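# Return the loose fork to the tray's fork slot

## Task

Place the stray fork into the tray compartment that already holds forks, resting on top of them or next to them, flat rather than on its side, aligned lengthwise with the slot, with its handle pointing the same direction as the other forks' handles. Every item that started in the tray must still be in its own compartment at the end, and no item may sit in the tray unless it is in the compartment of its own kind. Anything that stays in place only because the robot is holding it does not count. Finish by releasing the fork and moving the gripper away.

## Robot and tools

Robot: two arms, left_arm and right_arm, facing each other across a table. left_arm's base is on the +y side. The names do not match the left or right of any camera image. Each arm has six joints in this column order: waist, shoulder, elbow, wrist pitch, wrist yaw, wrist roll, plus a parallel gripper.

Frame: one shared scene frame for both arms, in metres. The origin is the table centre, +z is up, and the tabletop sits at z = +0.020. A gripper's fingers point along its own +x axis and close along its y axis. The reported end_effector_position is the point between the finger pads, about 3 to 4 cm behind the tips, and may be somewhat wrong, especially when the arm is stretched out.

Tool execute_actions, argument actions: a list holding at most one item. An empty list only returns the state. An item with rows (and optional steps, 1 to 15, default 15) is a motion; an item with only steps (up to 300) is a wait that issues no command. pictures (true/false) chooses whether camera images come back. A refused call does nothing to the robot.

Each row is one list of 14 numbers, each within -1 to 1, always covering both arms: left_arm's six joint values then its gripper opening, then right_arm's six joint values then its opening. One row is applied per 1/30 s step; if there are fewer rows than steps, the final row repeats.

Joint values are offsets, not poses. They are measured from the joint angles printed in the latest result that lists them (before any such result in a scene, or for later calls within one reply, from where the arm is when the motion begins), never from the previous row. Scale: 1.0 equals 0.9615 rad for waist, shoulder and elbow, 1.713 rad for wrist pitch, 1.767 for wrist yaw, 1.728 for wrist roll. So an all-zero row pulls the arm back to the reference angles; it is not a pause. Joint ranges (rad): waist -3.054 to 3.054, shoulder 0.000 to 3.142, elbow 0.000 to 2.356, wrist pitch -1.571 to 1.571, wrist yaw -1.571 to 1.571, wrist roll -3.142 to 3.142. Asking for more than 0.010 rad beyond an end gets the call refused; true ends may differ by up to 0.010. Targets past the real end are clipped, and the result may say "joint sent to its limit" (possibly about an earlier motion); absence of that line proves nothing.

Gripper opening is an absolute setting, not an offset: +1 is fully open (0.088 m pad gap), empty fingers touch near -0.80, and lower values change nothing. Closing fully takes at least about 0.5 s. grip_measured reports the actual opening on the same scale. To hold something, command a value well under grip_measured; the gap sets squeeze force (about 34 N per pad at most). Readings can be off by roughly 1 mm. Slamming shut can press too hard and even spring the fingers open.

Motion limits: each joint's target is kept within a fixed lead of its measured angle (0.211 rad waist/shoulder/elbow, 0.213 wrist pitch, 0.267 wrist yaw, 0.228 wrist roll), and targets putting the gripper more than 70 mm from its current spot are scaled back, so big moves need several calls. Friction may leave joints short of target, particularly small turns or long reach; check Joint positions after moves. The arms keep heading for the last commanded row between calls until they settle or a step is HELD.

Result lines: the state line gives each gripper's position, wxyz quaternion and velocities. Joint positions and Joint velocities list each arm's six joints (rad, rad/s) then the pad gap (m, m/s). "joint command not followed" means a clearance check altered some joint targets. HELD marks steps where your row was partly or wholly not sent. MOTOR HOT warns from 50 °C; OVER-TEMPERATURE FAULT means the arm is held until cool, and it may go limp if cooling takes too long, so avoid holding loads needlessly. A torque fault (contact torque reaching load limits: waist 17, shoulder 21.1, elbow 21, wrist pitch 5.55, wrist yaw 5.53, wrist roll 5.19 N m, held weight included) freezes that arm for 10 s and drops the rest of the call.

zoom_image: camera (cam_high, cam_low, cam_left_wrist, cam_right_wrist; each 504x504) and region [x0, y0, x1, y1] in pixels from the top-left, at most 504 by 504, giving a closer look at that camera's latest image.

finished_scene: scene (integer) ends the current scene irreversibly and reports success; the next task appears in its result. Call it only after the fork rests on its own and the gripper has let go and backed off.

Avoid: knocking or placing anything off the table, dropping or slamming objects, pressing hard on the table or tray, and letting the two arms (mounts included) collide. Loose objects may occasionally get nudged by outside pushes, so re-check before finishing. Smooth, economical motions are preferred.

Each tool is called after "Call:" as name([rows], argument=value, ...), one row to a line, values as JSON.

## Session

I'll start by looking at the scene.

Call:
execute_actions(actions=[])

Scene clock: 0.00 s of 4000.00 s.
left_arm: end_effector_position=(+0.2269, +0.3918, +0.2079) grip_measured=+0.855 end_effector_quat_wxyz=(+0.755, -0.015, +0.649, +0.088) end_effector_velocity=(-0.002, +0.001, +0.000) end_effector_angular_velocity=(+0.007, -0.000, +0.020) | right_arm: end_effector_position=(+0.0951, -0.2590, +0.4242) grip_measured=+0.822 end_effector_quat_wxyz=(+0.828, +0.058, +0.008, +0.558) end_effector_velocity=(-0.000, -0.000, +0.000) end_effector_angular_velocity=(-0.005, -0.006, +0.005)
Joint positions: left_arm=[ 1.391  1.594  1.273 -1.135 -0.184 -0.725  0.081] | right_arm=[ 0.004  0.85   0.653  0.248  0.004 -0.006  0.079]
Joint velocities: left_arm=[-0.002 -0.002 -0.002 -0.007 -0.007 -0.022 -0.   ] | right_arm=[-0.002 -0.002  0.002 -0.007 -0.007 -0.007 -0.   ]
Heat: left arm: hottest wrist yaw 23 °C (+0.0 °C/min); right arm: hottest waist 23 °C (+0.0 °C/min).

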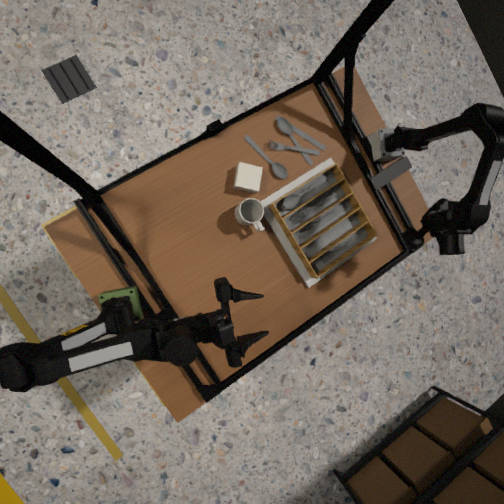

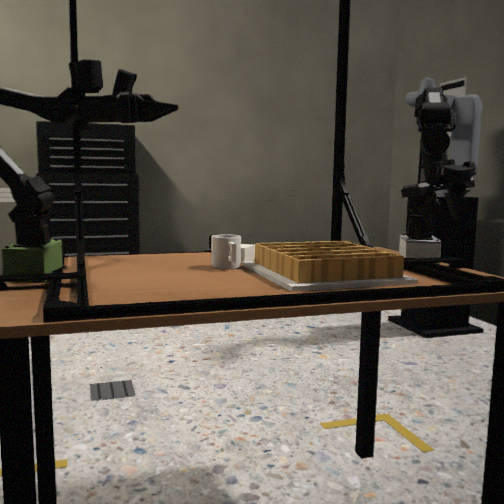

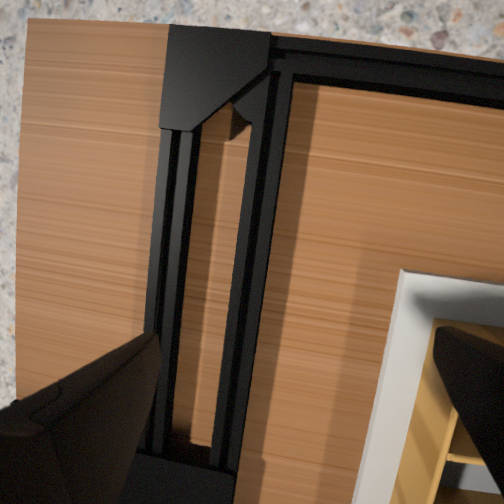

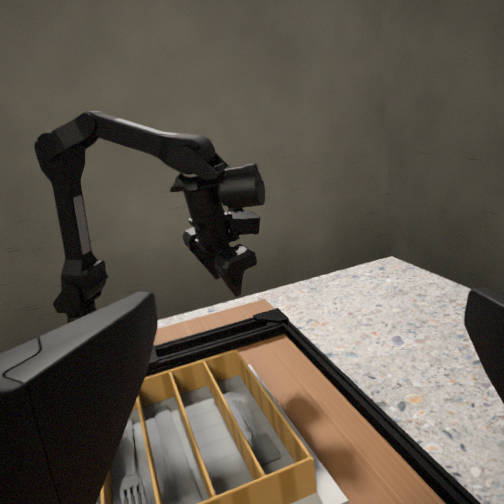

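Call:
zoom_image(camera="cam_high", region=[220, 100, 400, 290])

Call:
zoom_image(camera="cam_right_wrist", region=[90, 330, 350, 504])

Region (220, 100, 400, 290) of cam_high's 504x504 image, scaled by 2.653, with more detail than that image has; it fills the left 477 columns of this view, and the rest is white.

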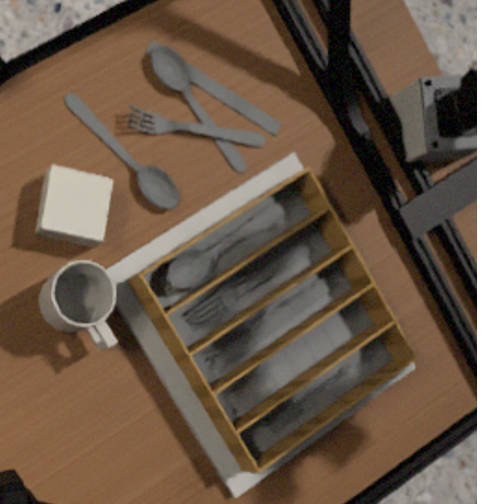

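Region (90, 330, 350, 504) of cam_right_wrist's 504x504 image, scaled by 1.938, with more detail than that image has; it fills the top 337 rows of this view, and the rest is white.

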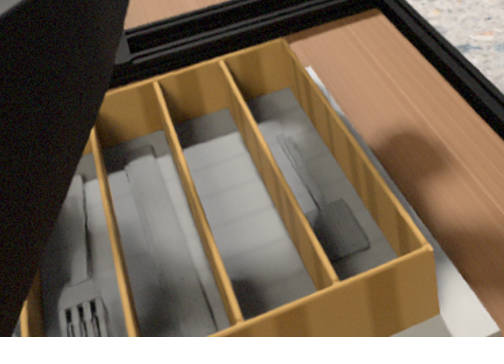

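Call:
zoom_image(camera="cam_high", region=[240, 105, 340, 190])

Call:
zoom_image(camera="cam_high", region=[260, 155, 385, 290])

Region (240, 105, 340, 190) of cam_high's 504x504 image, scaled by 5.040, with more detail than that image has; it fills the top 428 rows of this view, and the rest is white.

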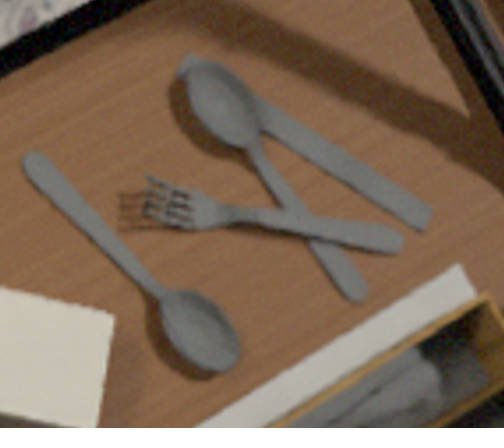

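Region (260, 155, 385, 290) of cam_high's 504x504 image, scaled by 3.733, with more detail than that image has; it fills the left 467 columns of this view, and the rest is white.

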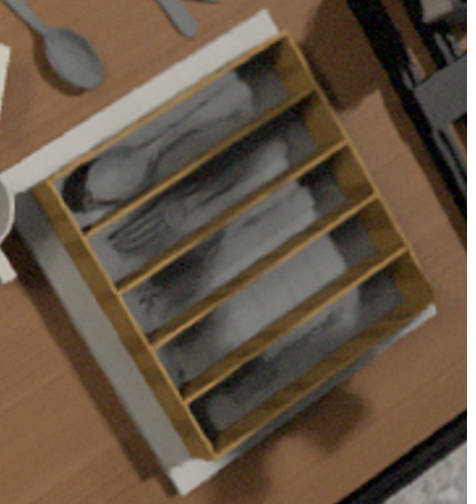

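Call:
execute_actions([
  {"rows": [[-0.1,0,0,0,0.01,0,0.85,0,0,0,0,0,0,0.82],[-0.2,0,0,0,0.02,0,0.85,0,0,0,0,0,0,0.82],[-0.3,0,0,0,0.03,0,0.85,0,0,0,0,0,0,0.82],[-0.4,0,0,0,0.04,0,0.85,0,0,0,0,0,0,0.82],[-0.5,0,0,0,0.05,0,0.85,0,0,0,0,0,0,0.82],[-0.6,0,0,0,0.06,0,0.85,0,0,0,0,0,0,0.82],[-0.7,0,0,0,0.07,0,0.85,0,0,0,0,0,0,0.82],[-0.8,0,0,0,0.08,0,0.85,0,0,0,0,0,0,0.82],[-0.9,0,0,0,0.09,0,0.85,0,0,0,0,0,0,0.82],[-1.0,0,0,0,0.104,0,0.85,0,0,0,0,0,0,0.82]], "steps": 15},
], pictures=false)

Scene clock: 72.33 s of 4000.00 s.
left_arm: end_effector_position=(+0.0141, +0.2375, +0.2136) grip_measured=+0.850 end_effector_quat_wxyz=(+0.670, +0.199, +0.665, -0.264) end_effector_velocity=(-0.567, -0.105, +0.029) end_effector_angular_velocity=(-0.127, +0.138, -1.841) | right_arm: end_effector_position=(+0.0951, -0.2590, +0.4243) grip_measured=+0.820 end_effector_quat_wxyz=(+0.828, +0.058, +0.008, +0.558) end_effector_velocity=(-0.000, -0.000, +0.000) end_effector_angular_velocity=(-0.005, -0.006, +0.005)
Joint positions: left_arm=[ 0.58   1.594  1.273 -1.133 -0.011 -0.725  0.081] | right_arm=[ 0.004  0.85   0.653  0.248  0.004 -0.006  0.079]
Joint velocities: left_arm=[-1.858 -0.002 -0.002  0.007  0.095 -0.022 -0.   ] | right_arm=[-0.002 -0.002  0.002 -0.007 -0.007 -0.007  0.   ]
Heat: left arm: hottest shoulder 28 °C (+4.0 °C/min); right arm: hottest elbow 29 °C (+4.0 °C/min).
Steps of this call (steps 1 to 90: nothing new was sent; then 68.83 s passed at rest; steps 91 to 105: all 15 steps of this action). Readings (joint positions):
91: left_arm=[1.387 1.594 1.273 -1.135 -0.185 -0.725] | right_arm=[0.004 0.850 0.653 0.248 0.004 -0.006]
92: left_arm=[1.362 1.594 1.273 -1.135 -0.184 -0.725] | right_arm=[0.004 0.850 0.653 0.248 0.004 -0.006]
94: left_arm=[1.255 1.594 1.273 -1.134 -0.156 -0.725] | right_arm=[0.004 0.850 0.653 0.248 0.004 -0.006]
98: left_arm=[1.006 1.594 1.273 -1.133 -0.088 -0.725] | right_arm=[0.004 0.850 0.653 0.248 0.004 -0.006]
105: the state above

Call:
execute_actions(actions=[])

Scene clock: 74.53 s of 4000.00 s.
left_arm: end_effector_position=(-0.0330, +0.2326, +0.2161) grip_measured=+0.850 end_effector_quat_wxyz=(+0.644, +0.243, +0.652, -0.318) end_effector_velocity=(-0.002, +0.002, -0.000) end_effector_angular_velocity=(+0.007, +0.007, -0.011) | right_arm: end_effector_position=(+0.0952, -0.2590, +0.4245) grip_measured=+0.820 end_effector_quat_wxyz=(+0.828, +0.058, +0.008, +0.558) end_effector_velocity=(+0.001, -0.001, -0.002) end_effector_angular_velocity=(-0.016, -0.017, -0.010)
Joint positions: left_arm=[ 0.43   1.594  1.273 -1.133  0.001 -0.725  0.081] | right_arm=[ 0.004  0.85   0.653  0.248  0.004 -0.006  0.079]
Joint velocities: left_arm=[-0.002 -0.002 -0.002 -0.007  0.007  0.007 -0.   ] | right_arm=[-0.002 -0.002 -0.002 -0.007  0.007 -0.022 -0.   ]
Heat: left arm: hottest shoulder 28 °C (+4.0 °C/min); right arm: hottest elbow 29 °C (+4.0 °C/min).
Steps of this call (steps 1 to 30: the robot went on to your last target; steps 31 to 66: nothing new was sent). Readings (joint positions):
1: left_arm=[0.522 1.594 1.273 -1.133 -0.005 -0.725] | right_arm=[0.004 0.850 0.653 0.248 0.004 -0.006]
2: left_arm=[0.477 1.594 1.273 -1.133 -0.000 -0.725] | right_arm=[0.004 0.850 0.653 0.248 0.004 -0.006]
4: left_arm=[0.435 1.594 1.273 -1.133 0.002 -0.725] | right_arm=[0.004 0.850 0.653 0.248 0.004 -0.006]
8: left_arm=[0.430 1.594 1.273 -1.133 0.001 -0.725] | right_arm=[0.004 0.850 0.653 0.248 0.004 -0.006]
66: the state above
All arms were judged still, so your last target was given up. Only a new action makes them travel on or press farther. Fingers that are still opening or closing keep moving.

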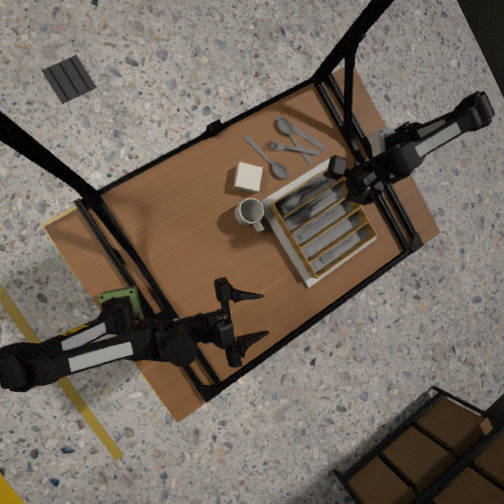

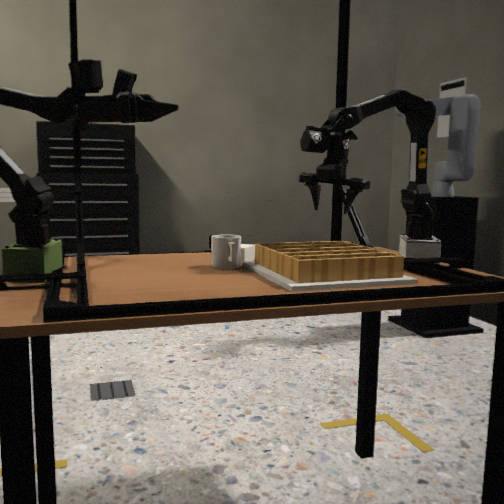

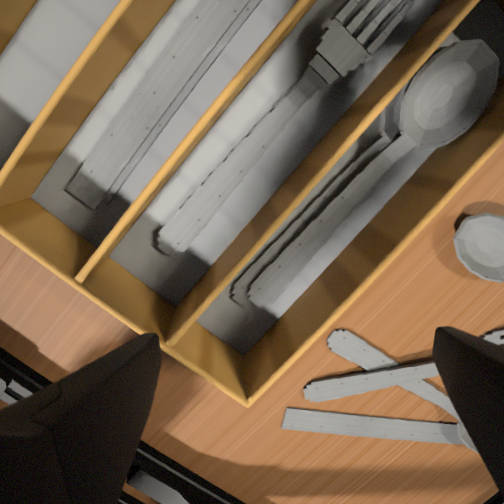

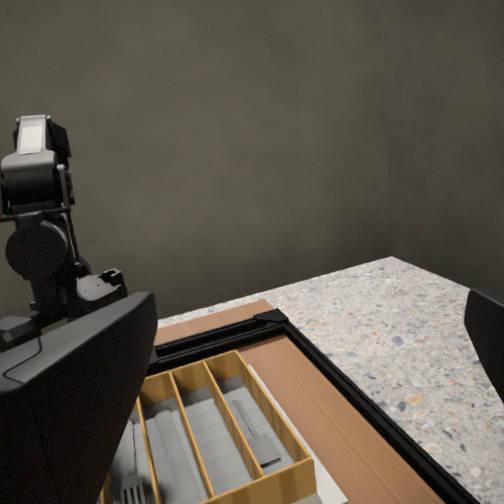

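Call:
execute_actions([
  {"rows": [[-0.007,0.006,0.003,0.001,0,0.007,0.8,0,0,0,0,0,0,0.82],[-0.028,0.021,0.012,0.002,-0.002,0.025,0.75,0,0,0,0,0,0,0.82],[-0.060,0.046,0.025,0.004,-0.004,0.054,0.7,0,0,0,0,0,0,0.82],[-0.102,0.077,0.042,0.007,-0.006,0.090,0.65,0,0,0,0,0,0,0.82],[-0.150,0.114,0.062,0.011,-0.009,0.133,0.6,0,0,0,0,0,0,0.82],[-0.204,0.155,0.084,0.015,-0.012,0.181,0.5,0,0,0,0,0,0,0.82],[-0.261,0.198,0.107,0.019,-0.015,0.232,0.4,0,0,0,0,0,0,0.82],[-0.319,0.242,0.131,0.023,-0.019,0.283,0.3,0,0,0,0,0,0,0.82],[-0.376,0.285,0.154,0.027,-0.022,0.333,0.25,0,0,0,0,0,0,0.82],[-0.430,0.325,0.176,0.031,-0.025,0.381,0.2,0,0,0,0,0,0,0.82],[-0.478,0.362,0.196,0.035,-0.028,0.424,0.15,0,0,0,0,0,0,0.82],[-0.520,0.394,0.213,0.038,-0.030,0.461,0.1,0,0,0,0,0,0,0.82],[-0.552,0.418,0.226,0.040,-0.032,0.490,0.05,0,0,0,0,0,0,0.82],[-0.573,0.434,0.235,0.041,-0.034,0.508,0.0,0,0,0,0,0,0,0.82],[-0.580,0.439,0.238,0.042,-0.034,0.5145,0.0,0,0,0,0,0,0,0.82]], "steps": 15},
], pictures=false)

Call:
execute_actions([
  {"steps": 15},
])

Scene clock: 195.03 s of 4000.00 s.
left_arm: end_effector_position=(-0.2066, +0.2077, +0.1603) grip_measured=+0.082 end_effector_quat_wxyz=(+0.361, +0.600, +0.365, -0.614) end_effector_velocity=(-0.396, +0.102, -0.142) end_effector_angular_velocity=(+0.143, -0.116, -2.842) | right_arm: end_effector_position=(+0.0952, -0.2590, +0.4245) grip_measured=+0.820 end_effector_quat_wxyz=(+0.828, +0.058, +0.008, +0.558) end_effector_velocity=(-0.001, -0.000, -0.002) end_effector_angular_velocity=(-0.015, -0.018, +0.005)
Joint positions: left_arm=[-0.073  1.964  1.469 -1.066 -0.045  0.015  0.043] | right_arm=[ 0.004  0.85   0.653  0.248  0.004 -0.006  0.079]
Joint velocities: left_arm=[-1.062  0.686  0.291  0.125 -0.007  1.766 -0.054] | right_arm=[-0.002 -0.002 -0.002 -0.007 -0.007 -0.022  0.   ]
Heat: left arm: hottest shoulder 29 °C (+0.0 °C/min); right arm: hottest elbow 32 °C (+1.0 °C/min).
Steps of this call (steps 1 to 90: nothing new was sent; then 117.00 s passed at rest; steps 91 to 105: all 15 steps of this action). Readings (joint positions):
91: left_arm=[0.430 1.594 1.273 -1.133 0.001 -0.724] | right_arm=[0.004 0.850 0.653 0.248 0.004 -0.006]
92: left_arm=[0.428 1.594 1.273 -1.133 0.001 -0.716] | right_arm=[0.004 0.850 0.653 0.248 0.004 -0.006]
94: left_arm=[0.406 1.608 1.282 -1.133 -0.005 -0.662] | right_arm=[0.004 0.850 0.653 0.248 0.004 -0.006]
98: left_arm=[0.262 1.718 1.346 -1.108 -0.020 -0.431] | right_arm=[0.004 0.850 0.653 0.248 0.004 -0.006]
105: the state above

Scene clock: 195.53 s of 4000.00 s.
left_arm: end_effector_position=(-0.2265, +0.2115, +0.1527) grip_measured=+0.000 end_effector_quat_wxyz=(+0.300, +0.638, +0.301, -0.642) end_effector_velocity=(-0.000, +0.003, +0.000) end_effector_angular_velocity=(+0.002, -0.010, -0.000) | right_arm: end_effector_position=(+0.0952, -0.2590, +0.4245) grip_measured=+0.820 end_effector_quat_wxyz=(+0.828, +0.058, +0.008, +0.558) end_effector_velocity=(+0.000, +0.000, +0.004) end_effector_angular_velocity=(+0.009, -0.012, +0.003)
Joint positions: left_arm=[-0.128  2.006  1.493 -1.062 -0.055  0.161  0.039] | right_arm=[ 0.004  0.85   0.653  0.248  0.004 -0.006  0.079]
Joint velocities: left_arm=[-0.007 -0.002 -0.002 -0.007 -0.007 -0.007 -0.   ] | right_arm=[-0.002  0.002  0.007  0.007 -0.007 -0.007 -0.   ]
Heat: left arm: hottest shoulder 30 °C (+1.0 °C/min); right arm: hottest elbow 32 °C (+1.0 °C/min).
Steps of this call (steps 1 to 15: the robot went on to your last target). Readings (joint positions):
1: left_arm=[-0.104 1.983 1.475 -1.064 -0.046 0.062] | right_arm=[0.004 0.850 0.653 0.248 0.004 -0.006]
2: left_arm=[-0.125 1.995 1.478 -1.064 -0.046 0.095] | right_arm=[0.004 0.850 0.653 0.248 0.004 -0.006]
4: left_arm=[-0.140 2.005 1.482 -1.064 -0.049 0.131] | right_arm=[0.004 0.850 0.653 0.248 0.004 -0.006]
8: left_arm=[-0.131 2.006 1.491 -1.062 -0.055 0.154] | right_arm=[0.004 0.850 0.653 0.248 0.004 -0.006]
15: the state above

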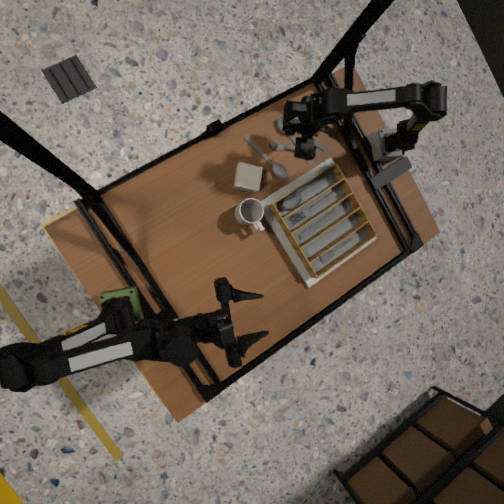

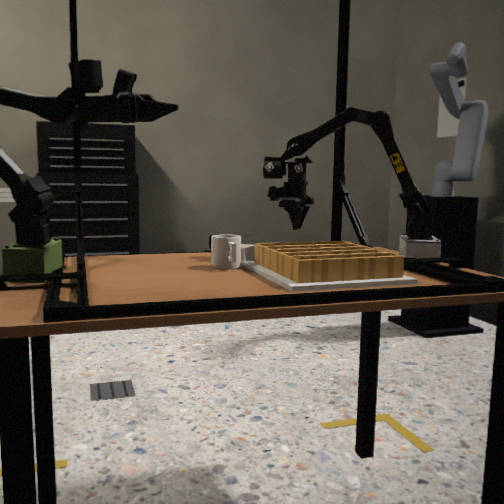

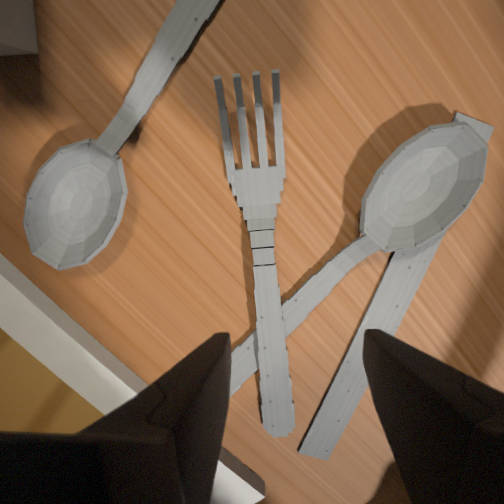

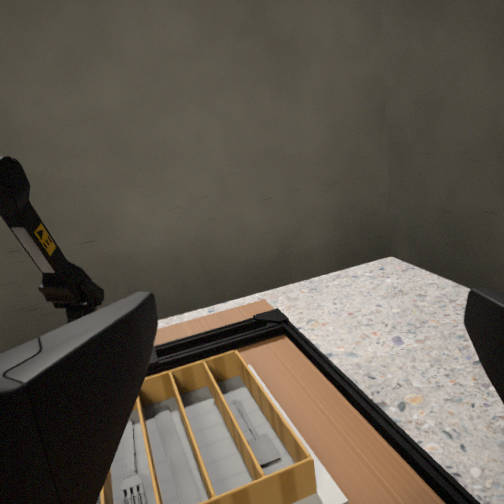

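Call:
execute_actions([
  {"rows": [[0.002,0.004,-0.006,0.005,0,-0.002,0,0,0,0,0,0,0,0.82],[0.006,0.013,-0.018,0.016,0,-0.005,0,0,0,0,0,0,0,0.82],[0.012,0.026,-0.035,0.032,0,-0.010,0,0,0,0,0,0,0,0.82],[0.019,0.040,-0.054,0.048,0,-0.016,0,0,0,0,0,0,0,0.82],[0.026,0.054,-0.073,0.066,0,-0.022,0,0,0,0,0,0,0,0.82],[0.032,0.067,-0.091,0.082,0,-0.028,0,0,0,0,0,0,0,0.82],[0.037,0.078,-0.105,0.095,0,-0.032,0,0,0,0,0,0,0,0.82],[0.040,0.085,-0.115,0.103,0,-0.035,0,0,0,0,0,0,0,0.82],[0.0416,0.0872,-0.118,0.1059,0,-0.036,0,0,0,0,0,0,0,0.82]], "steps": 15},
], pictures=false)

Call:
execute_actions([
  {"steps": 10},
])

Scene clock: 243.17 s of 4000.00 s.
left_arm: end_effector_position=(-0.2162, +0.2062, +0.0983) grip_measured=+0.000 end_effector_quat_wxyz=(+0.328, +0.627, +0.334, -0.623) end_effector_velocity=(-0.009, -0.017, -0.002) end_effector_angular_velocity=(-0.083, +0.036, +0.025) | right_arm: end_effector_position=(+0.0952, -0.2590, +0.4245) grip_measured=+0.820 end_effector_quat_wxyz=(+0.828, +0.058, +0.008, +0.558) end_effector_velocity=(+0.001, -0.001, -0.002) end_effector_angular_velocity=(-0.010, -0.003, -0.009)
Joint positions: left_arm=[-0.088  2.085  1.385 -0.886 -0.056  0.102  0.039] | right_arm=[ 0.004  0.85   0.653  0.248  0.004 -0.006  0.079]
Joint velocities: left_arm=[-0.002  0.002 -0.002  0.095 -0.007 -0.022 -0.   ] | right_arm=[-0.002 -0.002 -0.002 -0.007  0.007 -0.007 -0.   ]
Heat: left arm: hottest shoulder 32 °C (+3.0 °C/min); right arm: hottest elbow 32 °C (+1.0 °C/min).
Steps of this call (steps 1 to 15: the robot went on to your last target; steps 16 to 90: nothing new was sent; then 44.13 s passed at rest; steps 91 to 105: all 15 steps of this action). Readings (joint positions):
91: left_arm=[-0.128 2.006 1.493 -1.061 -0.056 0.161] | right_arm=[0.004 0.850 0.653 0.248 0.004 -0.006]
92: left_arm=[-0.128 2.006 1.493 -1.057 -0.056 0.161] | right_arm=[0.004 0.850 0.653 0.248 0.004 -0.006]
94: left_arm=[-0.126 2.009 1.483 -1.024 -0.056 0.152] | right_arm=[0.004 0.850 0.653 0.248 0.004 -0.006]
98: left_arm=[-0.106 2.041 1.434 -0.934 -0.056 0.120] | right_arm=[0.004 0.850 0.653 0.248 0.004 -0.006]
105: the state above

Scene clock: 243.50 s of 4000.00 s.
left_arm: end_effector_position=(-0.2166, +0.2054, +0.0983) grip_measured=+0.000 end_effector_quat_wxyz=(+0.329, +0.625, +0.334, -0.624) end_effector_velocity=(-0.002, +0.000, +0.000) end_effector_angular_velocity=(-0.003, +0.010, +0.005) | right_arm: end_effector_position=(+0.0952, -0.2590, +0.4245) grip_measured=+0.820 end_effector_quat_wxyz=(+0.828, +0.058, +0.008, +0.558) end_effector_velocity=(-0.002, +0.000, -0.002) end_effector_angular_velocity=(-0.003, +0.009, +0.011)
Joint positions: left_arm=[-0.088  2.085  1.385 -0.882 -0.056  0.101  0.039] | right_arm=[ 0.004  0.85   0.653  0.248  0.004 -0.006  0.079]
Joint velocities: left_arm=[-0.002 -0.002 -0.002  0.007  0.007 -0.007 -0.   ] | right_arm=[ 0.002 -0.002 -0.002 -0.007 -0.007  0.007 -0.   ]
Heat: left arm: hottest shoulder 32 °C (+3.0 °C/min); right arm: hottest elbow 32 °C (+1.0 °C/min).
Steps of this call (steps 1 to 10: the robot went on to your last target). Readings (joint positions):
1: left_arm=[-0.088 2.085 1.385 -0.883 -0.056 0.102] | right_arm=[0.004 0.850 0.653 0.248 0.004 -0.006]
2: left_arm=[-0.088 2.085 1.385 -0.882 -0.056 0.102] | right_arm=[0.004 0.850 0.653 0.248 0.004 -0.006]
4: left_arm=[-0.088 2.085 1.385 -0.882 -0.056 0.101] | right_arm=[0.004 0.850 0.653 0.248 0.004 -0.006]
8: left_arm=[-0.088 2.085 1.385 -0.882 -0.056 0.101] | right_arm=[0.004 0.850 0.653 0.248 0.004 -0.006]
10: the state above

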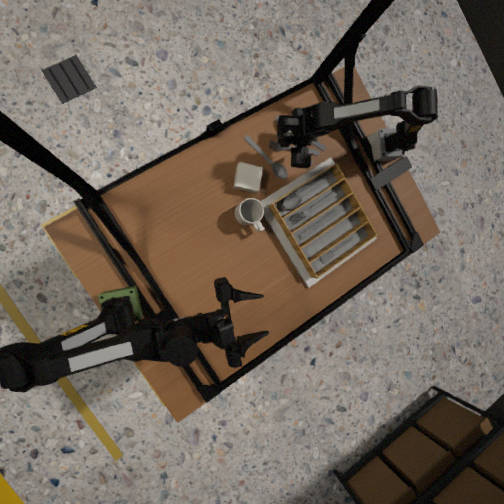

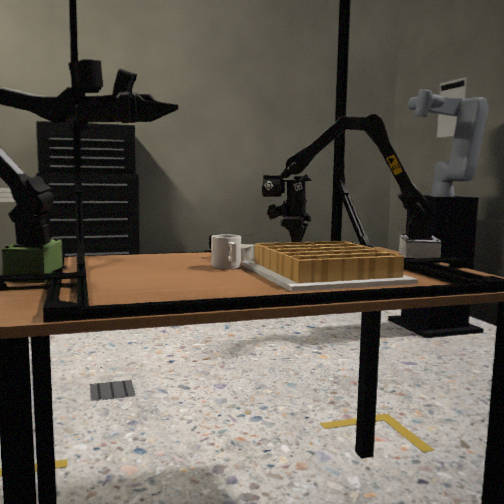

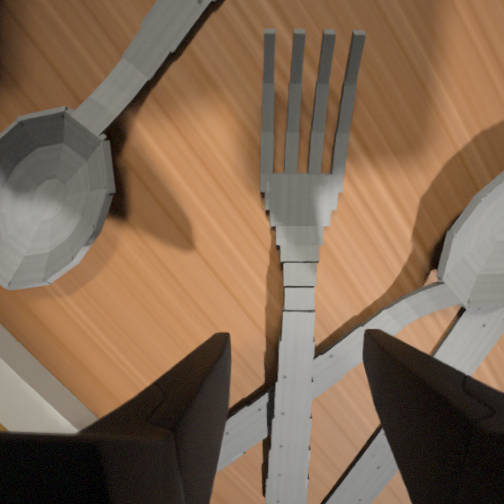

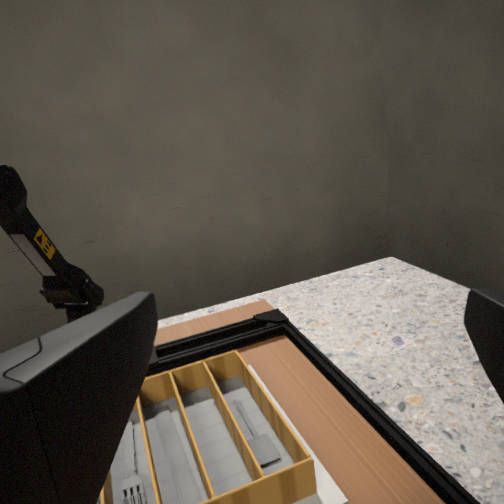

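Call:
execute_actions([
  {"rows": [[-0.001,0.005,0.002,0.003,0,0,-0.04,0,0,0,0,0,0,0.82],[-0.002,0.014,0.004,0.008,0,0,-0.08,0,0,0,0,0,0,0.82],[-0.003,0.026,0.006,0.014,0,0,-0.12,0,0,0,0,0,0,0.82],[-0.005,0.039,0.008,0.021,0,0,-0.16,0,0,0,0,0,0,0.82],[-0.006,0.051,0.010,0.027,0,0,-0.2,0,0,0,0,0,0,0.82],[-0.007,0.061,0.012,0.032,0,0,-0.24,0,0,0,0,0,0,0.82],[-0.008,0.0682,0.0131,0.036,0,0,-0.268,0,0,0,0,0,0,0.82]], "steps": 15},
], pictures=false)

Call:
execute_actions([
  {"steps": 8},
])

Scene clock: 280.97 s of 4000.00 s.
left_arm: end_effector_position=(-0.2234, +0.1995, +0.0795) grip_measured=-0.264 end_effector_quat_wxyz=(+0.329, +0.623, +0.331, -0.627) end_effector_velocity=(-0.005, -0.006, +0.004) end_effector_angular_velocity=(-0.029, +0.024, +0.007) | right_arm: end_effector_position=(+0.0952, -0.2590, +0.4245) grip_measured=+0.820 end_effector_quat_wxyz=(+0.828, +0.058, +0.008, +0.558) end_effector_velocity=(-0.001, -0.001, -0.001) end_effector_angular_velocity=(-0.005, -0.006, +0.005)
Joint positions: left_arm=[-0.094  2.141  1.389 -0.822 -0.056  0.101  0.026] | right_arm=[ 0.004  0.85   0.653  0.248  0.004 -0.006  0.079]
Joint velocities: left_arm=[-0.002 -0.007  0.007  0.022  0.007 -0.007 -0.002] | right_arm=[-0.002 -0.007 -0.002 -0.007 -0.007 -0.007 -0.   ]
Heat: left arm: hottest shoulder 35 °C (+4.0 °C/min); right arm: hottest elbow 33 °C (+1.0 °C/min).
Steps of this call (steps 1 to 15: the robot went on to your last target; steps 16 to 90: nothing new was sent; then 33.97 s passed at rest; steps 91 to 105: all 15 steps of this action). Readings (joint positions):
91: left_arm=[-0.088 2.085 1.385 -0.881 -0.056 0.101] | right_arm=[0.004 0.850 0.653 0.248 0.004 -0.006]
92: left_arm=[-0.088 2.085 1.385 -0.879 -0.055 0.101] | right_arm=[0.004 0.850 0.653 0.248 0.004 -0.006]
94: left_arm=[-0.088 2.089 1.385 -0.866 -0.055 0.101] | right_arm=[0.004 0.850 0.653 0.248 0.004 -0.006]
98: left_arm=[-0.091 2.120 1.389 -0.833 -0.055 0.101] | right_arm=[0.004 0.850 0.653 0.248 0.004 -0.006]
105: the state above

Scene clock: 281.23 s of 4000.00 s.
left_arm: end_effector_position=(-0.2236, +0.1992, +0.0796) grip_measured=-0.268 end_effector_quat_wxyz=(+0.330, +0.623, +0.331, -0.627) end_effector_velocity=(+0.001, +0.002, +0.000) end_effector_angular_velocity=(+0.003, -0.010, +0.019) | right_arm: end_effector_position=(+0.0952, -0.2590, +0.4245) grip_measured=+0.820 end_effector_quat_wxyz=(+0.828, +0.058, +0.008, +0.558) end_effector_velocity=(-0.001, -0.000, -0.002) end_effector_angular_velocity=(-0.009, -0.005, +0.005)
Joint positions: left_arm=[-0.094  2.141  1.39  -0.821 -0.056  0.101  0.026] | right_arm=[ 0.004  0.85   0.653  0.248  0.004 -0.006  0.079]
Joint velocities: left_arm=[-0.002 -0.002 -0.002 -0.007 -0.007 -0.022 -0.   ] | right_arm=[-0.002 -0.002 -0.002 -0.007 -0.007 -0.007 -0.   ]
Heat: left arm: hottest shoulder 35 °C (+4.0 °C/min); right arm: hottest elbow 33 °C (+1.0 °C/min).
Steps of this call (steps 1 to 8: the robot went on to your last target). Readings (joint positions):
1: left_arm=[-0.094 2.141 1.390 -0.821 -0.056 0.101] | right_arm=[0.004 0.850 0.653 0.248 0.004 -0.006]
2: left_arm=[-0.094 2.141 1.390 -0.821 -0.056 0.101] | right_arm=[0.004 0.850 0.653 0.248 0.004 -0.006]
4: left_arm=[-0.094 2.141 1.390 -0.821 -0.056 0.101] | right_arm=[0.004 0.850 0.653 0.248 0.004 -0.006]
8: the state above

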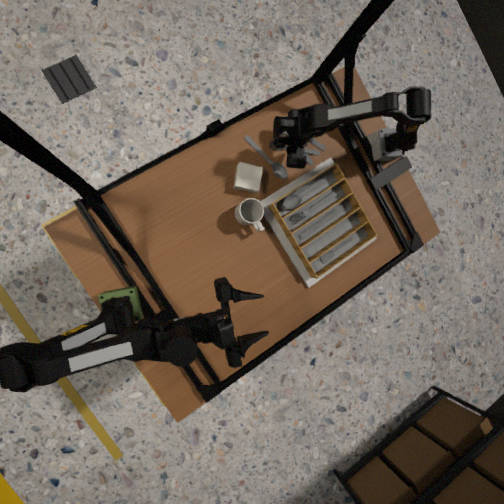

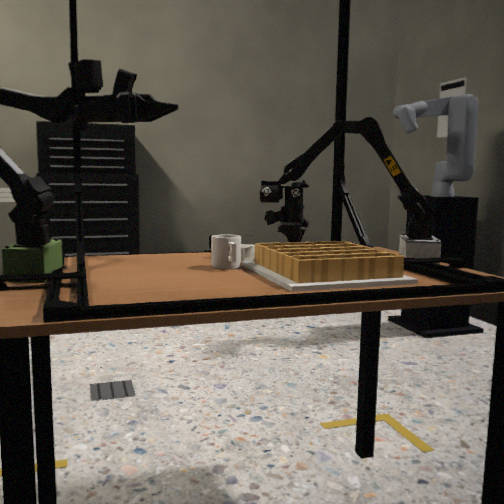

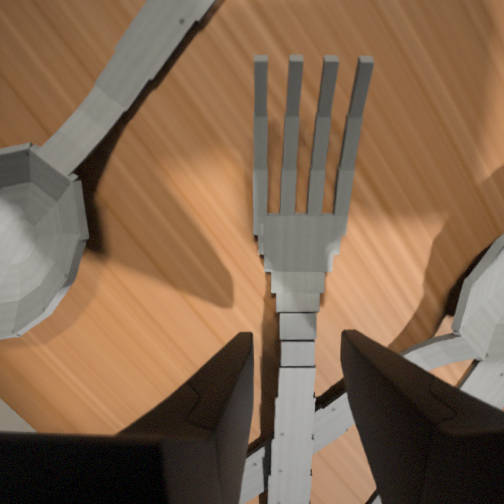

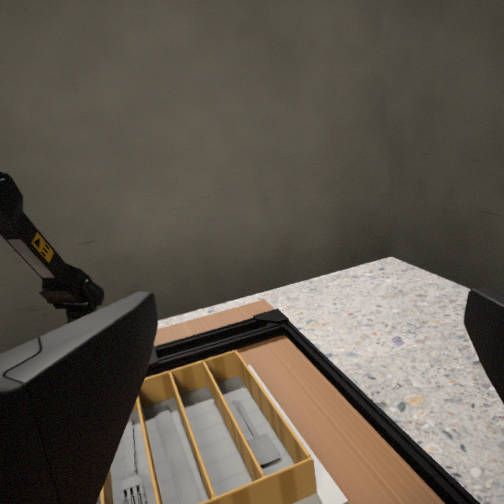

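Call:
execute_actions([
  {"rows": [[0,0.005,-0.004,0.003,0,0,-0.268,0,0,0,0,0,0,0.82],[0,0.011,-0.008,0.007,0,0,-0.268,0,0,0,0,0,0,0.82],[0,0.018,-0.013,0.012,0,0,-0.268,0,0,0,0,0,0,0.82],[0.001,0.025,-0.018,0.018,0,0,-0.268,0,0,0,0,0,0,0.82],[0.002,0.032,-0.023,0.024,0,0,-0.268,0,0,0,0,0,0,0.82],[0.003,0.038,-0.027,0.029,0,0,-0.268,0,0,0,0,0,0,0.82],[0.004,0.043,-0.030,0.032,0,0,-0.268,0,0,0,0,0,0,0.82],[0.004,0.045,-0.031,0.034,0,0,-0.268,0,0,0,0,0,0,0.82]], "steps": 15},
], pictures=false)

Call:
execute_actions([
  {"steps": 8},
])

Scene clock: 312.70 s of 4000.00 s.
left_arm: end_effector_position=(-0.2253, +0.1976, +0.0654) grip_measured=-0.268 end_effector_quat_wxyz=(+0.332, +0.621, +0.329, -0.630) end_effector_velocity=(+0.006, +0.006, -0.003) end_effector_angular_velocity=(+0.017, -0.034, +0.018) | right_arm: end_effector_position=(+0.0952, -0.2590, +0.4247) grip_measured=+0.820 end_effector_quat_wxyz=(+0.828, +0.058, +0.008, +0.558) end_effector_velocity=(-0.002, -0.000, +0.004) end_effector_angular_velocity=(+0.009, -0.012, +0.008)
Joint positions: left_arm=[-0.093  2.169  1.372 -0.766 -0.056  0.101  0.026] | right_arm=[ 0.004  0.85   0.654  0.248  0.004 -0.006  0.079]
Joint velocities: left_arm=[-0.002  0.002 -0.007 -0.022 -0.022 -0.022 -0.   ] | right_arm=[ 0.002 -0.002  0.002  0.007 -0.007 -0.007 -0.   ]
Heat: left arm: hottest shoulder 35 °C (+2.0 °C/min); right arm: hottest elbow 33 °C (+1.0 °C/min).
Steps of this call (steps 1 to 15: the robot went on to your last target; steps 16 to 90: nothing new was sent; then 27.97 s passed at rest; steps 91 to 105: all 15 steps of this action). Readings (joint positions):
91: left_arm=[-0.094 2.141 1.390 -0.821 -0.056 0.101] | right_arm=[0.004 0.850 0.654 0.248 0.004 -0.006]
92: left_arm=[-0.094 2.141 1.390 -0.819 -0.056 0.101] | right_arm=[0.004 0.850 0.654 0.248 0.004 -0.006]
94: left_arm=[-0.094 2.142 1.390 -0.808 -0.056 0.101] | right_arm=[0.004 0.850 0.654 0.248 0.004 -0.006]
98: left_arm=[-0.094 2.156 1.382 -0.778 -0.056 0.101] | right_arm=[0.004 0.850 0.654 0.248 0.004 -0.006]
105: the state above

Scene clock: 312.97 s of 4000.00 s.
left_arm: end_effector_position=(-0.2253, +0.1976, +0.0654) grip_measured=-0.268 end_effector_quat_wxyz=(+0.332, +0.621, +0.329, -0.630) end_effector_velocity=(+0.000, +0.004, -0.001) end_effector_angular_velocity=(+0.007, -0.012, +0.014) | right_arm: end_effector_position=(+0.0952, -0.2590, +0.4247) grip_measured=+0.820 end_effector_quat_wxyz=(+0.828, +0.058, +0.008, +0.558) end_effector_velocity=(-0.000, -0.000, -0.005) end_effector_angular_velocity=(-0.023, +0.002, -0.003)
Joint positions: left_arm=[-0.093  2.169  1.372 -0.766 -0.056  0.101  0.026] | right_arm=[ 0.004  0.85   0.654  0.248  0.004 -0.006  0.079]
Joint velocities: left_arm=[-0.007 -0.002 -0.007 -0.007 -0.007 -0.022 -0.   ] | right_arm=[ 0.002 -0.002 -0.002 -0.022  0.007 -0.007 -0.   ]
Heat: left arm: hottest shoulder 35 °C (+2.0 °C/min); right arm: hottest elbow 33 °C (+1.0 °C/min).
Steps of this call (steps 1 to 8: the robot went on to your last target). Readings (joint positions):
1: left_arm=[-0.093 2.169 1.372 -0.766 -0.056 0.101] | right_arm=[0.004 0.850 0.654 0.248 0.004 -0.006]
2: left_arm=[-0.093 2.169 1.372 -0.766 -0.056 0.101] | right_arm=[0.004 0.850 0.654 0.248 0.004 -0.006]
4: left_arm=[-0.093 2.169 1.372 -0.766 -0.056 0.101] | right_arm=[0.004 0.850 0.654 0.248 0.004 -0.006]
8: the state above

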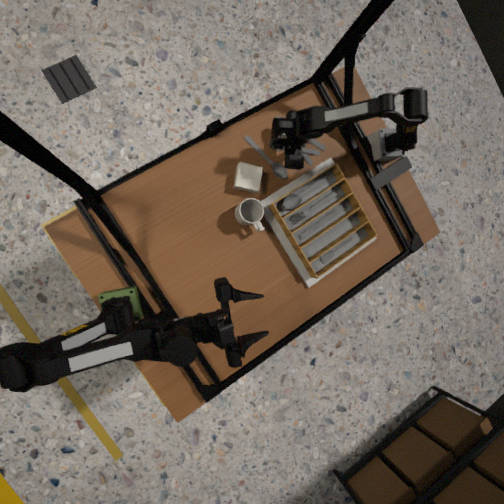

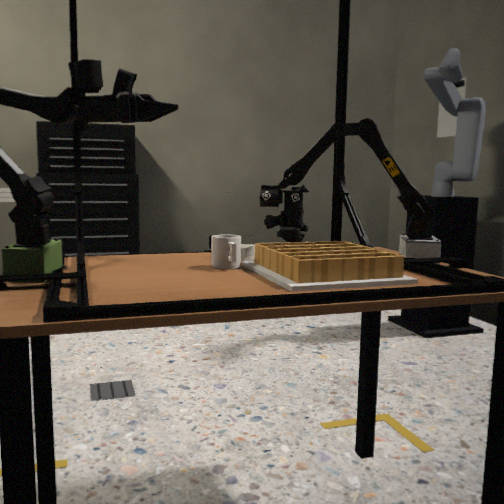

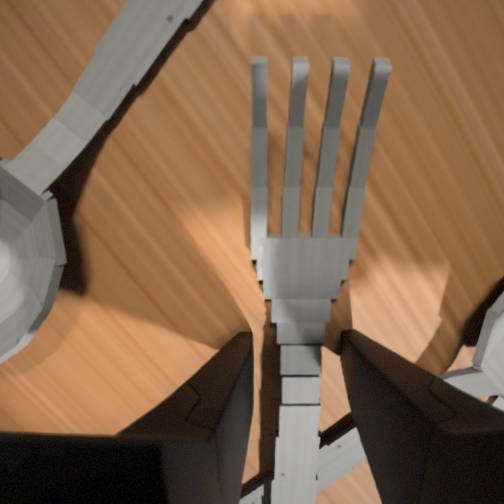

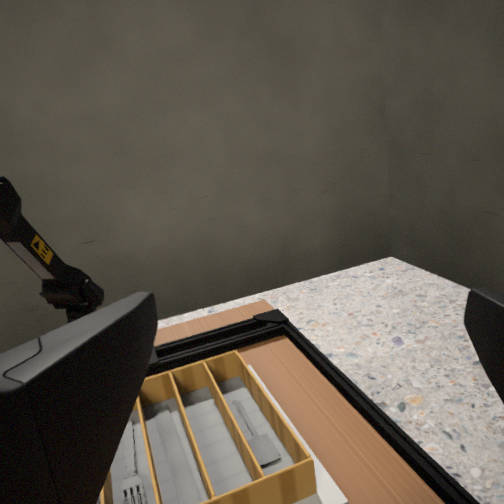

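Call:
execute_actions([
  {"rows": [[0,-0.004,0,0,0,0,-0.30,0,0,0,0,0,0,0.82],[0,-0.006,0,0,0,0,-0.34,0,0,0,0,0,0,0.82],[0,-0.008,0,0,0,0,-0.38,0,0,0,0,0,0,0.82],[0,-0.008,0,0,0,0,-0.42,0,0,0,0,0,0,0.82],[0,-0.008,0,0,0,0,-0.46,0,0,0,0,0,0,0.82],[0,-0.008,0,0,0,0,-0.50,0,0,0,0,0,0,0.82],[0,-0.008,0,0,0,0,-0.53,0,0,0,0,0,0,0.82],[0,-0.008,0,0,0,0,-0.56,0,0,0,0,0,0,0.82],[0,-0.008,0,0,0,0,-0.59,0,0,0,0,0,0,0.82],[0,-0.008,0,0,0,0,-0.62,0,0,0,0,0,0,0.82],[0,-0.008,0,0,0,0,-0.65,0,0,0,0,0,0,0.82],[0,-0.008,0,0,0,0,-0.68,0,0,0,0,0,0,0.82],[0,-0.008,0,0,0,0,-0.70,0,0,0,0,0,0,0.82],[0,-0.008,0,0,0,0,-0.72,0,0,0,0,0,0,0.82]], "steps": 15},
], pictures=false)

Call:
execute_actions([
  {"steps": 10},
])

Scene clock: 332.87 s of 4000.00 s.
left_arm: end_effector_position=(-0.2243, +0.1975, +0.0651) grip_measured=-0.520 end_effector_quat_wxyz=(+0.333, +0.622, +0.329, -0.628) end_effector_velocity=(+0.003, +0.001, +0.000) end_effector_angular_velocity=(+0.003, -0.010, -0.005) | right_arm: end_effector_position=(+0.0952, -0.2591, +0.4248) grip_measured=+0.820 end_effector_quat_wxyz=(+0.828, +0.058, +0.008, +0.558) end_effector_velocity=(-0.003, +0.001, -0.008) end_effector_angular_velocity=(-0.035, +0.005, +0.023)
Joint positions: left_arm=[-0.093  2.17   1.371 -0.767 -0.06   0.101  0.014] | right_arm=[ 0.004  0.85   0.654  0.248  0.004 -0.006  0.079]
Joint velocities: left_arm=[ 0.002 -0.002 -0.002 -0.007 -0.007  0.007  0.   ] | right_arm=[-0.002 -0.002 -0.002 -0.037 -0.022 -0.007 -0.   ]
Heat: left arm: hottest shoulder 35 °C (+1.0 °C/min); right arm: hottest elbow 33 °C (+0.0 °C/min).
Steps of this call (steps 1 to 15: the robot went on to your last target; steps 16 to 90: nothing new was sent; then 16.40 s passed at rest; steps 91 to 105: all 15 steps of this action). Readings (joint positions):
91: left_arm=[-0.093 2.170 1.371 -0.766 -0.056 0.101] | right_arm=[0.004 0.850 0.654 0.248 0.004 -0.006]
92: left_arm=[-0.093 2.170 1.371 -0.766 -0.057 0.101] | right_arm=[0.004 0.850 0.654 0.248 0.004 -0.006]
94: left_arm=[-0.093 2.170 1.371 -0.766 -0.060 0.101] | right_arm=[0.004 0.850 0.654 0.248 0.004 -0.006]
98: left_arm=[-0.093 2.170 1.371 -0.767 -0.060 0.101] | right_arm=[0.004 0.850 0.654 0.248 0.004 -0.006]
105: the state above

Scene clock: 333.20 s of 4000.00 s.
left_arm: end_effector_position=(-0.2243, +0.1975, +0.0651) grip_measured=-0.520 end_effector_quat_wxyz=(+0.333, +0.622, +0.329, -0.628) end_effector_velocity=(-0.000, -0.005, +0.000) end_effector_angular_velocity=(-0.023, +0.004, -0.003) | right_arm: end_effector_position=(+0.0952, -0.2591, +0.4248) grip_measured=+0.820 end_effector_quat_wxyz=(+0.828, +0.058, +0.008, +0.558) end_effector_velocity=(-0.004, -0.000, +0.006) end_effector_angular_velocity=(+0.024, -0.019, +0.021)
Joint positions: left_arm=[-0.093  2.17   1.371 -0.767 -0.06   0.101  0.014] | right_arm=[ 0.004  0.85   0.654  0.248  0.004 -0.006  0.079]
Joint velocities: left_arm=[ 0.002 -0.002 -0.002  0.022 -0.007  0.007 -0.   ] | right_arm=[ 0.002 -0.007 -0.002  0.022 -0.022 -0.007 -0.   ]
Heat: left arm: hottest shoulder 35 °C (+1.0 °C/min); right arm: hottest elbow 33 °C (+0.0 °C/min).
Steps of this call (steps 1 to 10: the robot went on to your last target). Readings (joint positions):
1: left_arm=[-0.093 2.170 1.371 -0.767 -0.060 0.101] | right_arm=[0.004 0.850 0.654 0.248 0.004 -0.006]
2: left_arm=[-0.093 2.170 1.371 -0.767 -0.060 0.101] | right_arm=[0.004 0.850 0.654 0.248 0.004 -0.006]
4: left_arm=[-0.093 2.170 1.371 -0.767 -0.060 0.101] | right_arm=[0.004 0.850 0.654 0.248 0.004 -0.006]
8: left_arm=[-0.093 2.170 1.371 -0.767 -0.060 0.101] | right_arm=[0.004 0.850 0.654 0.248 0.004 -0.006]
10: the state above

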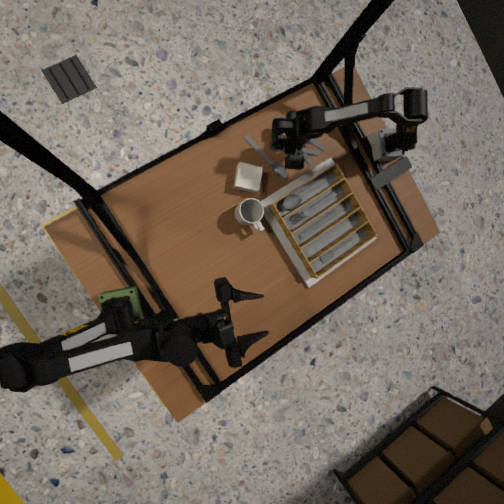

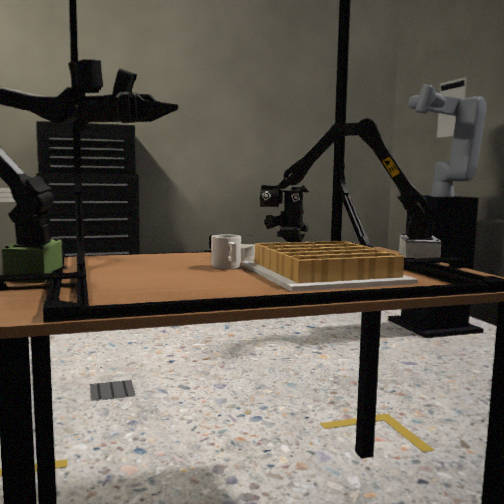

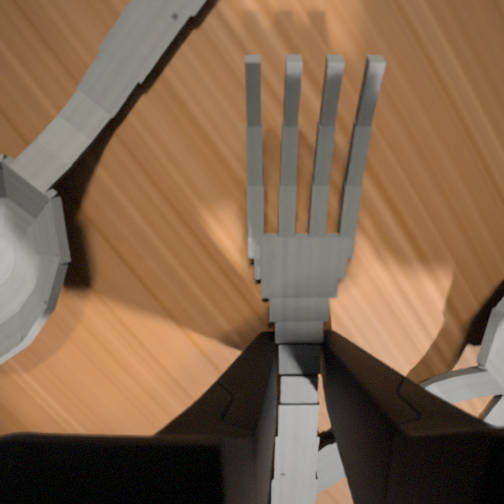

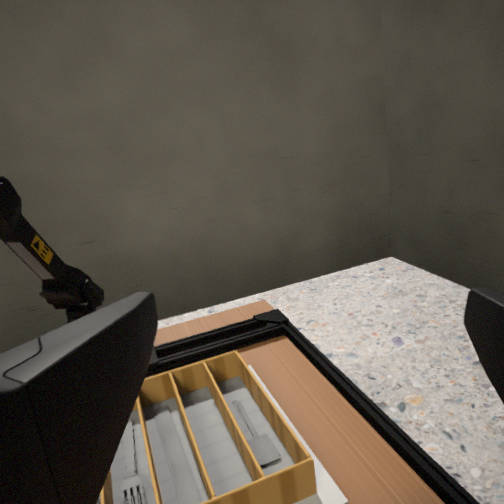

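Call:
zoom_image(camera="cam_left_wrist", region=[200, 270, 440, 504])

Region (200, 270, 440, 504) of cam_left_wrist's 504x504 image, scaled by 2.100, with more detail than that image has; it fills the top 491 rows of this view, and the rest is white.

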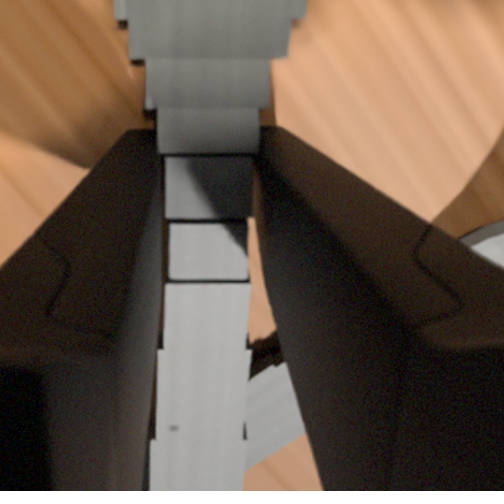

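Call:
execute_actions([
  {"rows": [[0,0,0,0,0,0,-0.6,0,0,0,0,0,0,0.82],[0,0,0,0,0,0,-0.52,0,0,0,0,0,0,0.82],[0,0,0,0,0,0,-0.47,0,0,0,0,0,0,0.82],[0,-0.004,0,0,0,0,-0.43,0,0,0,0,0,0,0.82],[0,-0.008,0,0,0,0,-0.39,0,0,0,0,0,0,0.82],[0,-0.012,0,0,0,0,-0.39,0,0,0,0,0,0,0.82],[0,-0.016,0,0,0,0,-0.39,0,0,0,0,0,0,0.82],[0,-0.020,0,-0.003,0,0,-0.39,0,0,0,0,0,0,0.82],[0,-0.022,0,-0.007,0,0,-0.39,0,0,0,0,0,0,0.82],[0,-0.022,0,-0.011,0,0,-0.39,0,0,0,0,0,0,0.82],[0,-0.022,0,-0.015,0,0,-0.39,0,0,0,0,0,0,0.82],[0,-0.022,0,-0.018,0,0,-0.39,0,0,0,0,0,0,0.82]], "steps": 15},
], pictures=false)

Call:
execute_actions([
  {"steps": 10},
])

Scene clock: 358.70 s of 4000.00 s.
left_arm: end_effector_position=(-0.2222, +0.2010, +0.0688) grip_measured=-0.392 end_effector_quat_wxyz=(+0.329, +0.626, +0.331, -0.624) end_effector_velocity=(+0.005, +0.009, +0.002) end_effector_angular_velocity=(+0.037, -0.028, -0.013) | right_arm: end_effector_position=(+0.0952, -0.2592, +0.4252) grip_measured=+0.820 end_effector_quat_wxyz=(+0.828, +0.058, +0.007, +0.558) end_effector_velocity=(-0.001, +0.000, -0.007) end_effector_angular_velocity=(-0.027, +0.003, +0.007)
Joint positions: left_arm=[-0.093  2.16   1.372 -0.792 -0.06   0.101  0.02 ] | right_arm=[ 0.004  0.85   0.654  0.248  0.004 -0.006  0.079]
Joint velocities: left_arm=[-0.002 -0.002  0.002 -0.051 -0.007  0.007  0.001] | right_arm=[-0.002 -0.002 -0.007 -0.022 -0.007 -0.007 -0.   ]
Heat: left arm: hottest shoulder 39 °C (+4.0 °C/min); right arm: hottest elbow 34 °C (+1.0 °C/min).
Steps of this call (steps 1 to 15: the robot went on to your last target; steps 16 to 750: nothing new was sent; steps 751 to 765: all 15 steps of this action). Readings (joint positions):
751: left_arm=[-0.093 2.167 1.372 -0.767 -0.060 0.101] | right_arm=[0.004 0.850 0.654 0.248 0.004 -0.006]
752: left_arm=[-0.093 2.167 1.372 -0.767 -0.060 0.101] | right_arm=[0.004 0.850 0.654 0.248 0.004 -0.006]
754: left_arm=[-0.093 2.167 1.372 -0.767 -0.060 0.101] | right_arm=[0.004 0.850 0.654 0.248 0.004 -0.006]
758: left_arm=[-0.093 2.167 1.372 -0.767 -0.060 0.101] | right_arm=[0.004 0.850 0.654 0.248 0.004 -0.006]
765: the state above

Scene clock: 359.03 s of 4000.00 s.
left_arm: end_effector_position=(-0.2218, +0.2017, +0.0689) grip_measured=-0.390 end_effector_quat_wxyz=(+0.329, +0.627, +0.332, -0.623) end_effector_velocity=(+0.003, +0.001, -0.001) end_effector_angular_velocity=(+0.000, -0.025, +0.004) | right_arm: end_effector_position=(+0.0952, -0.2592, +0.4252) grip_measured=+0.820 end_effector_quat_wxyz=(+0.828, +0.058, +0.007, +0.558) end_effector_velocity=(+0.001, -0.001, -0.002) end_effector_angular_velocity=(-0.010, -0.004, +0.000)
Joint positions: left_arm=[-0.093  2.159  1.372 -0.796 -0.06   0.101  0.02 ] | right_arm=[ 0.004  0.85   0.654  0.248  0.004 -0.006  0.079]
Joint velocities: left_arm=[-0.002  0.002 -0.002 -0.007 -0.022 -0.007 -0.   ] | right_arm=[-0.007 -0.002 -0.002 -0.007 -0.007 -0.007 -0.   ]
Heat: left arm: hottest shoulder 39 °C (+4.0 °C/min); right arm: hottest elbow 34 °C (+1.0 °C/min).
Steps of this call (steps 1 to 10: the robot went on to your last target). Readings (joint positions):
1: left_arm=[-0.093 2.159 1.372 -0.794 -0.060 0.101] | right_arm=[0.004 0.850 0.654 0.248 0.004 -0.006]
2: left_arm=[-0.093 2.159 1.372 -0.794 -0.060 0.101] | right_arm=[0.004 0.850 0.654 0.248 0.004 -0.006]
4: left_arm=[-0.093 2.159 1.372 -0.796 -0.060 0.101] | right_arm=[0.004 0.850 0.654 0.248 0.004 -0.006]
8: left_arm=[-0.093 2.159 1.372 -0.796 -0.060 0.101] | right_arm=[0.004 0.850 0.654 0.248 0.004 -0.006]
10: the state above

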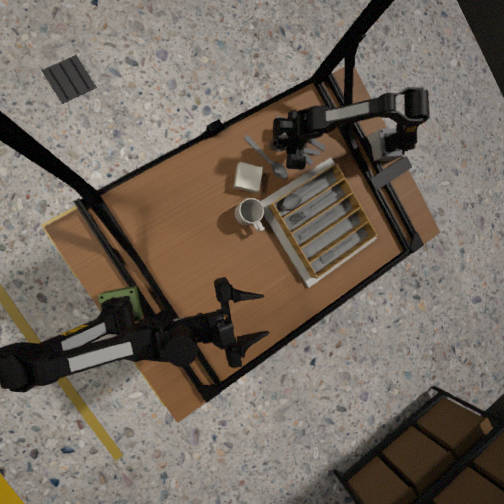

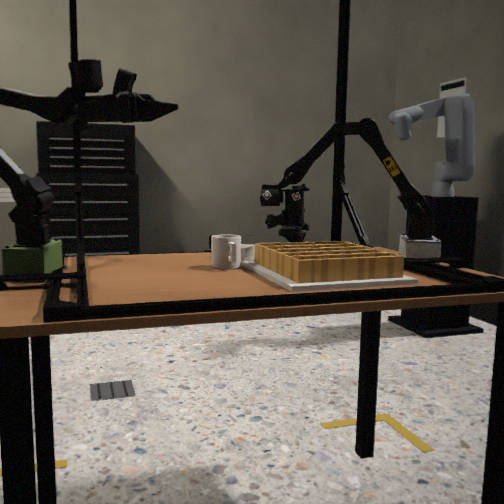

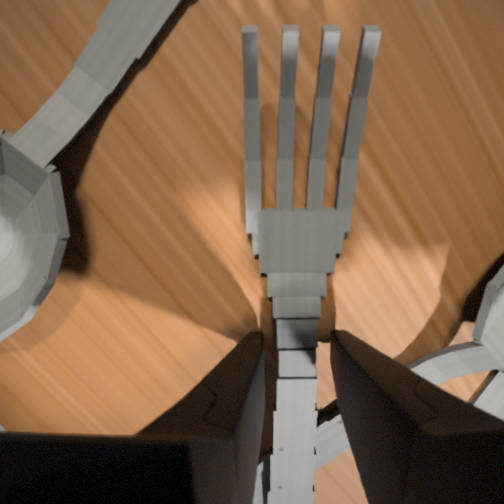

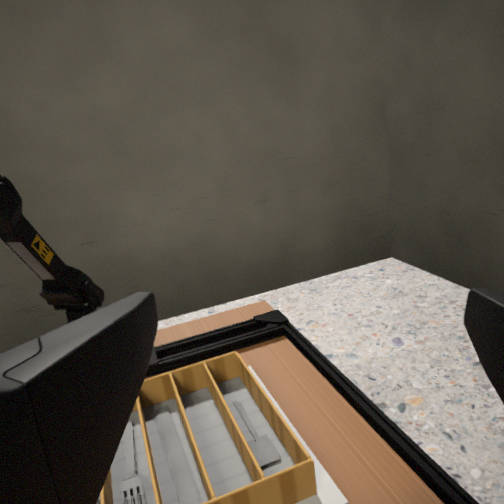

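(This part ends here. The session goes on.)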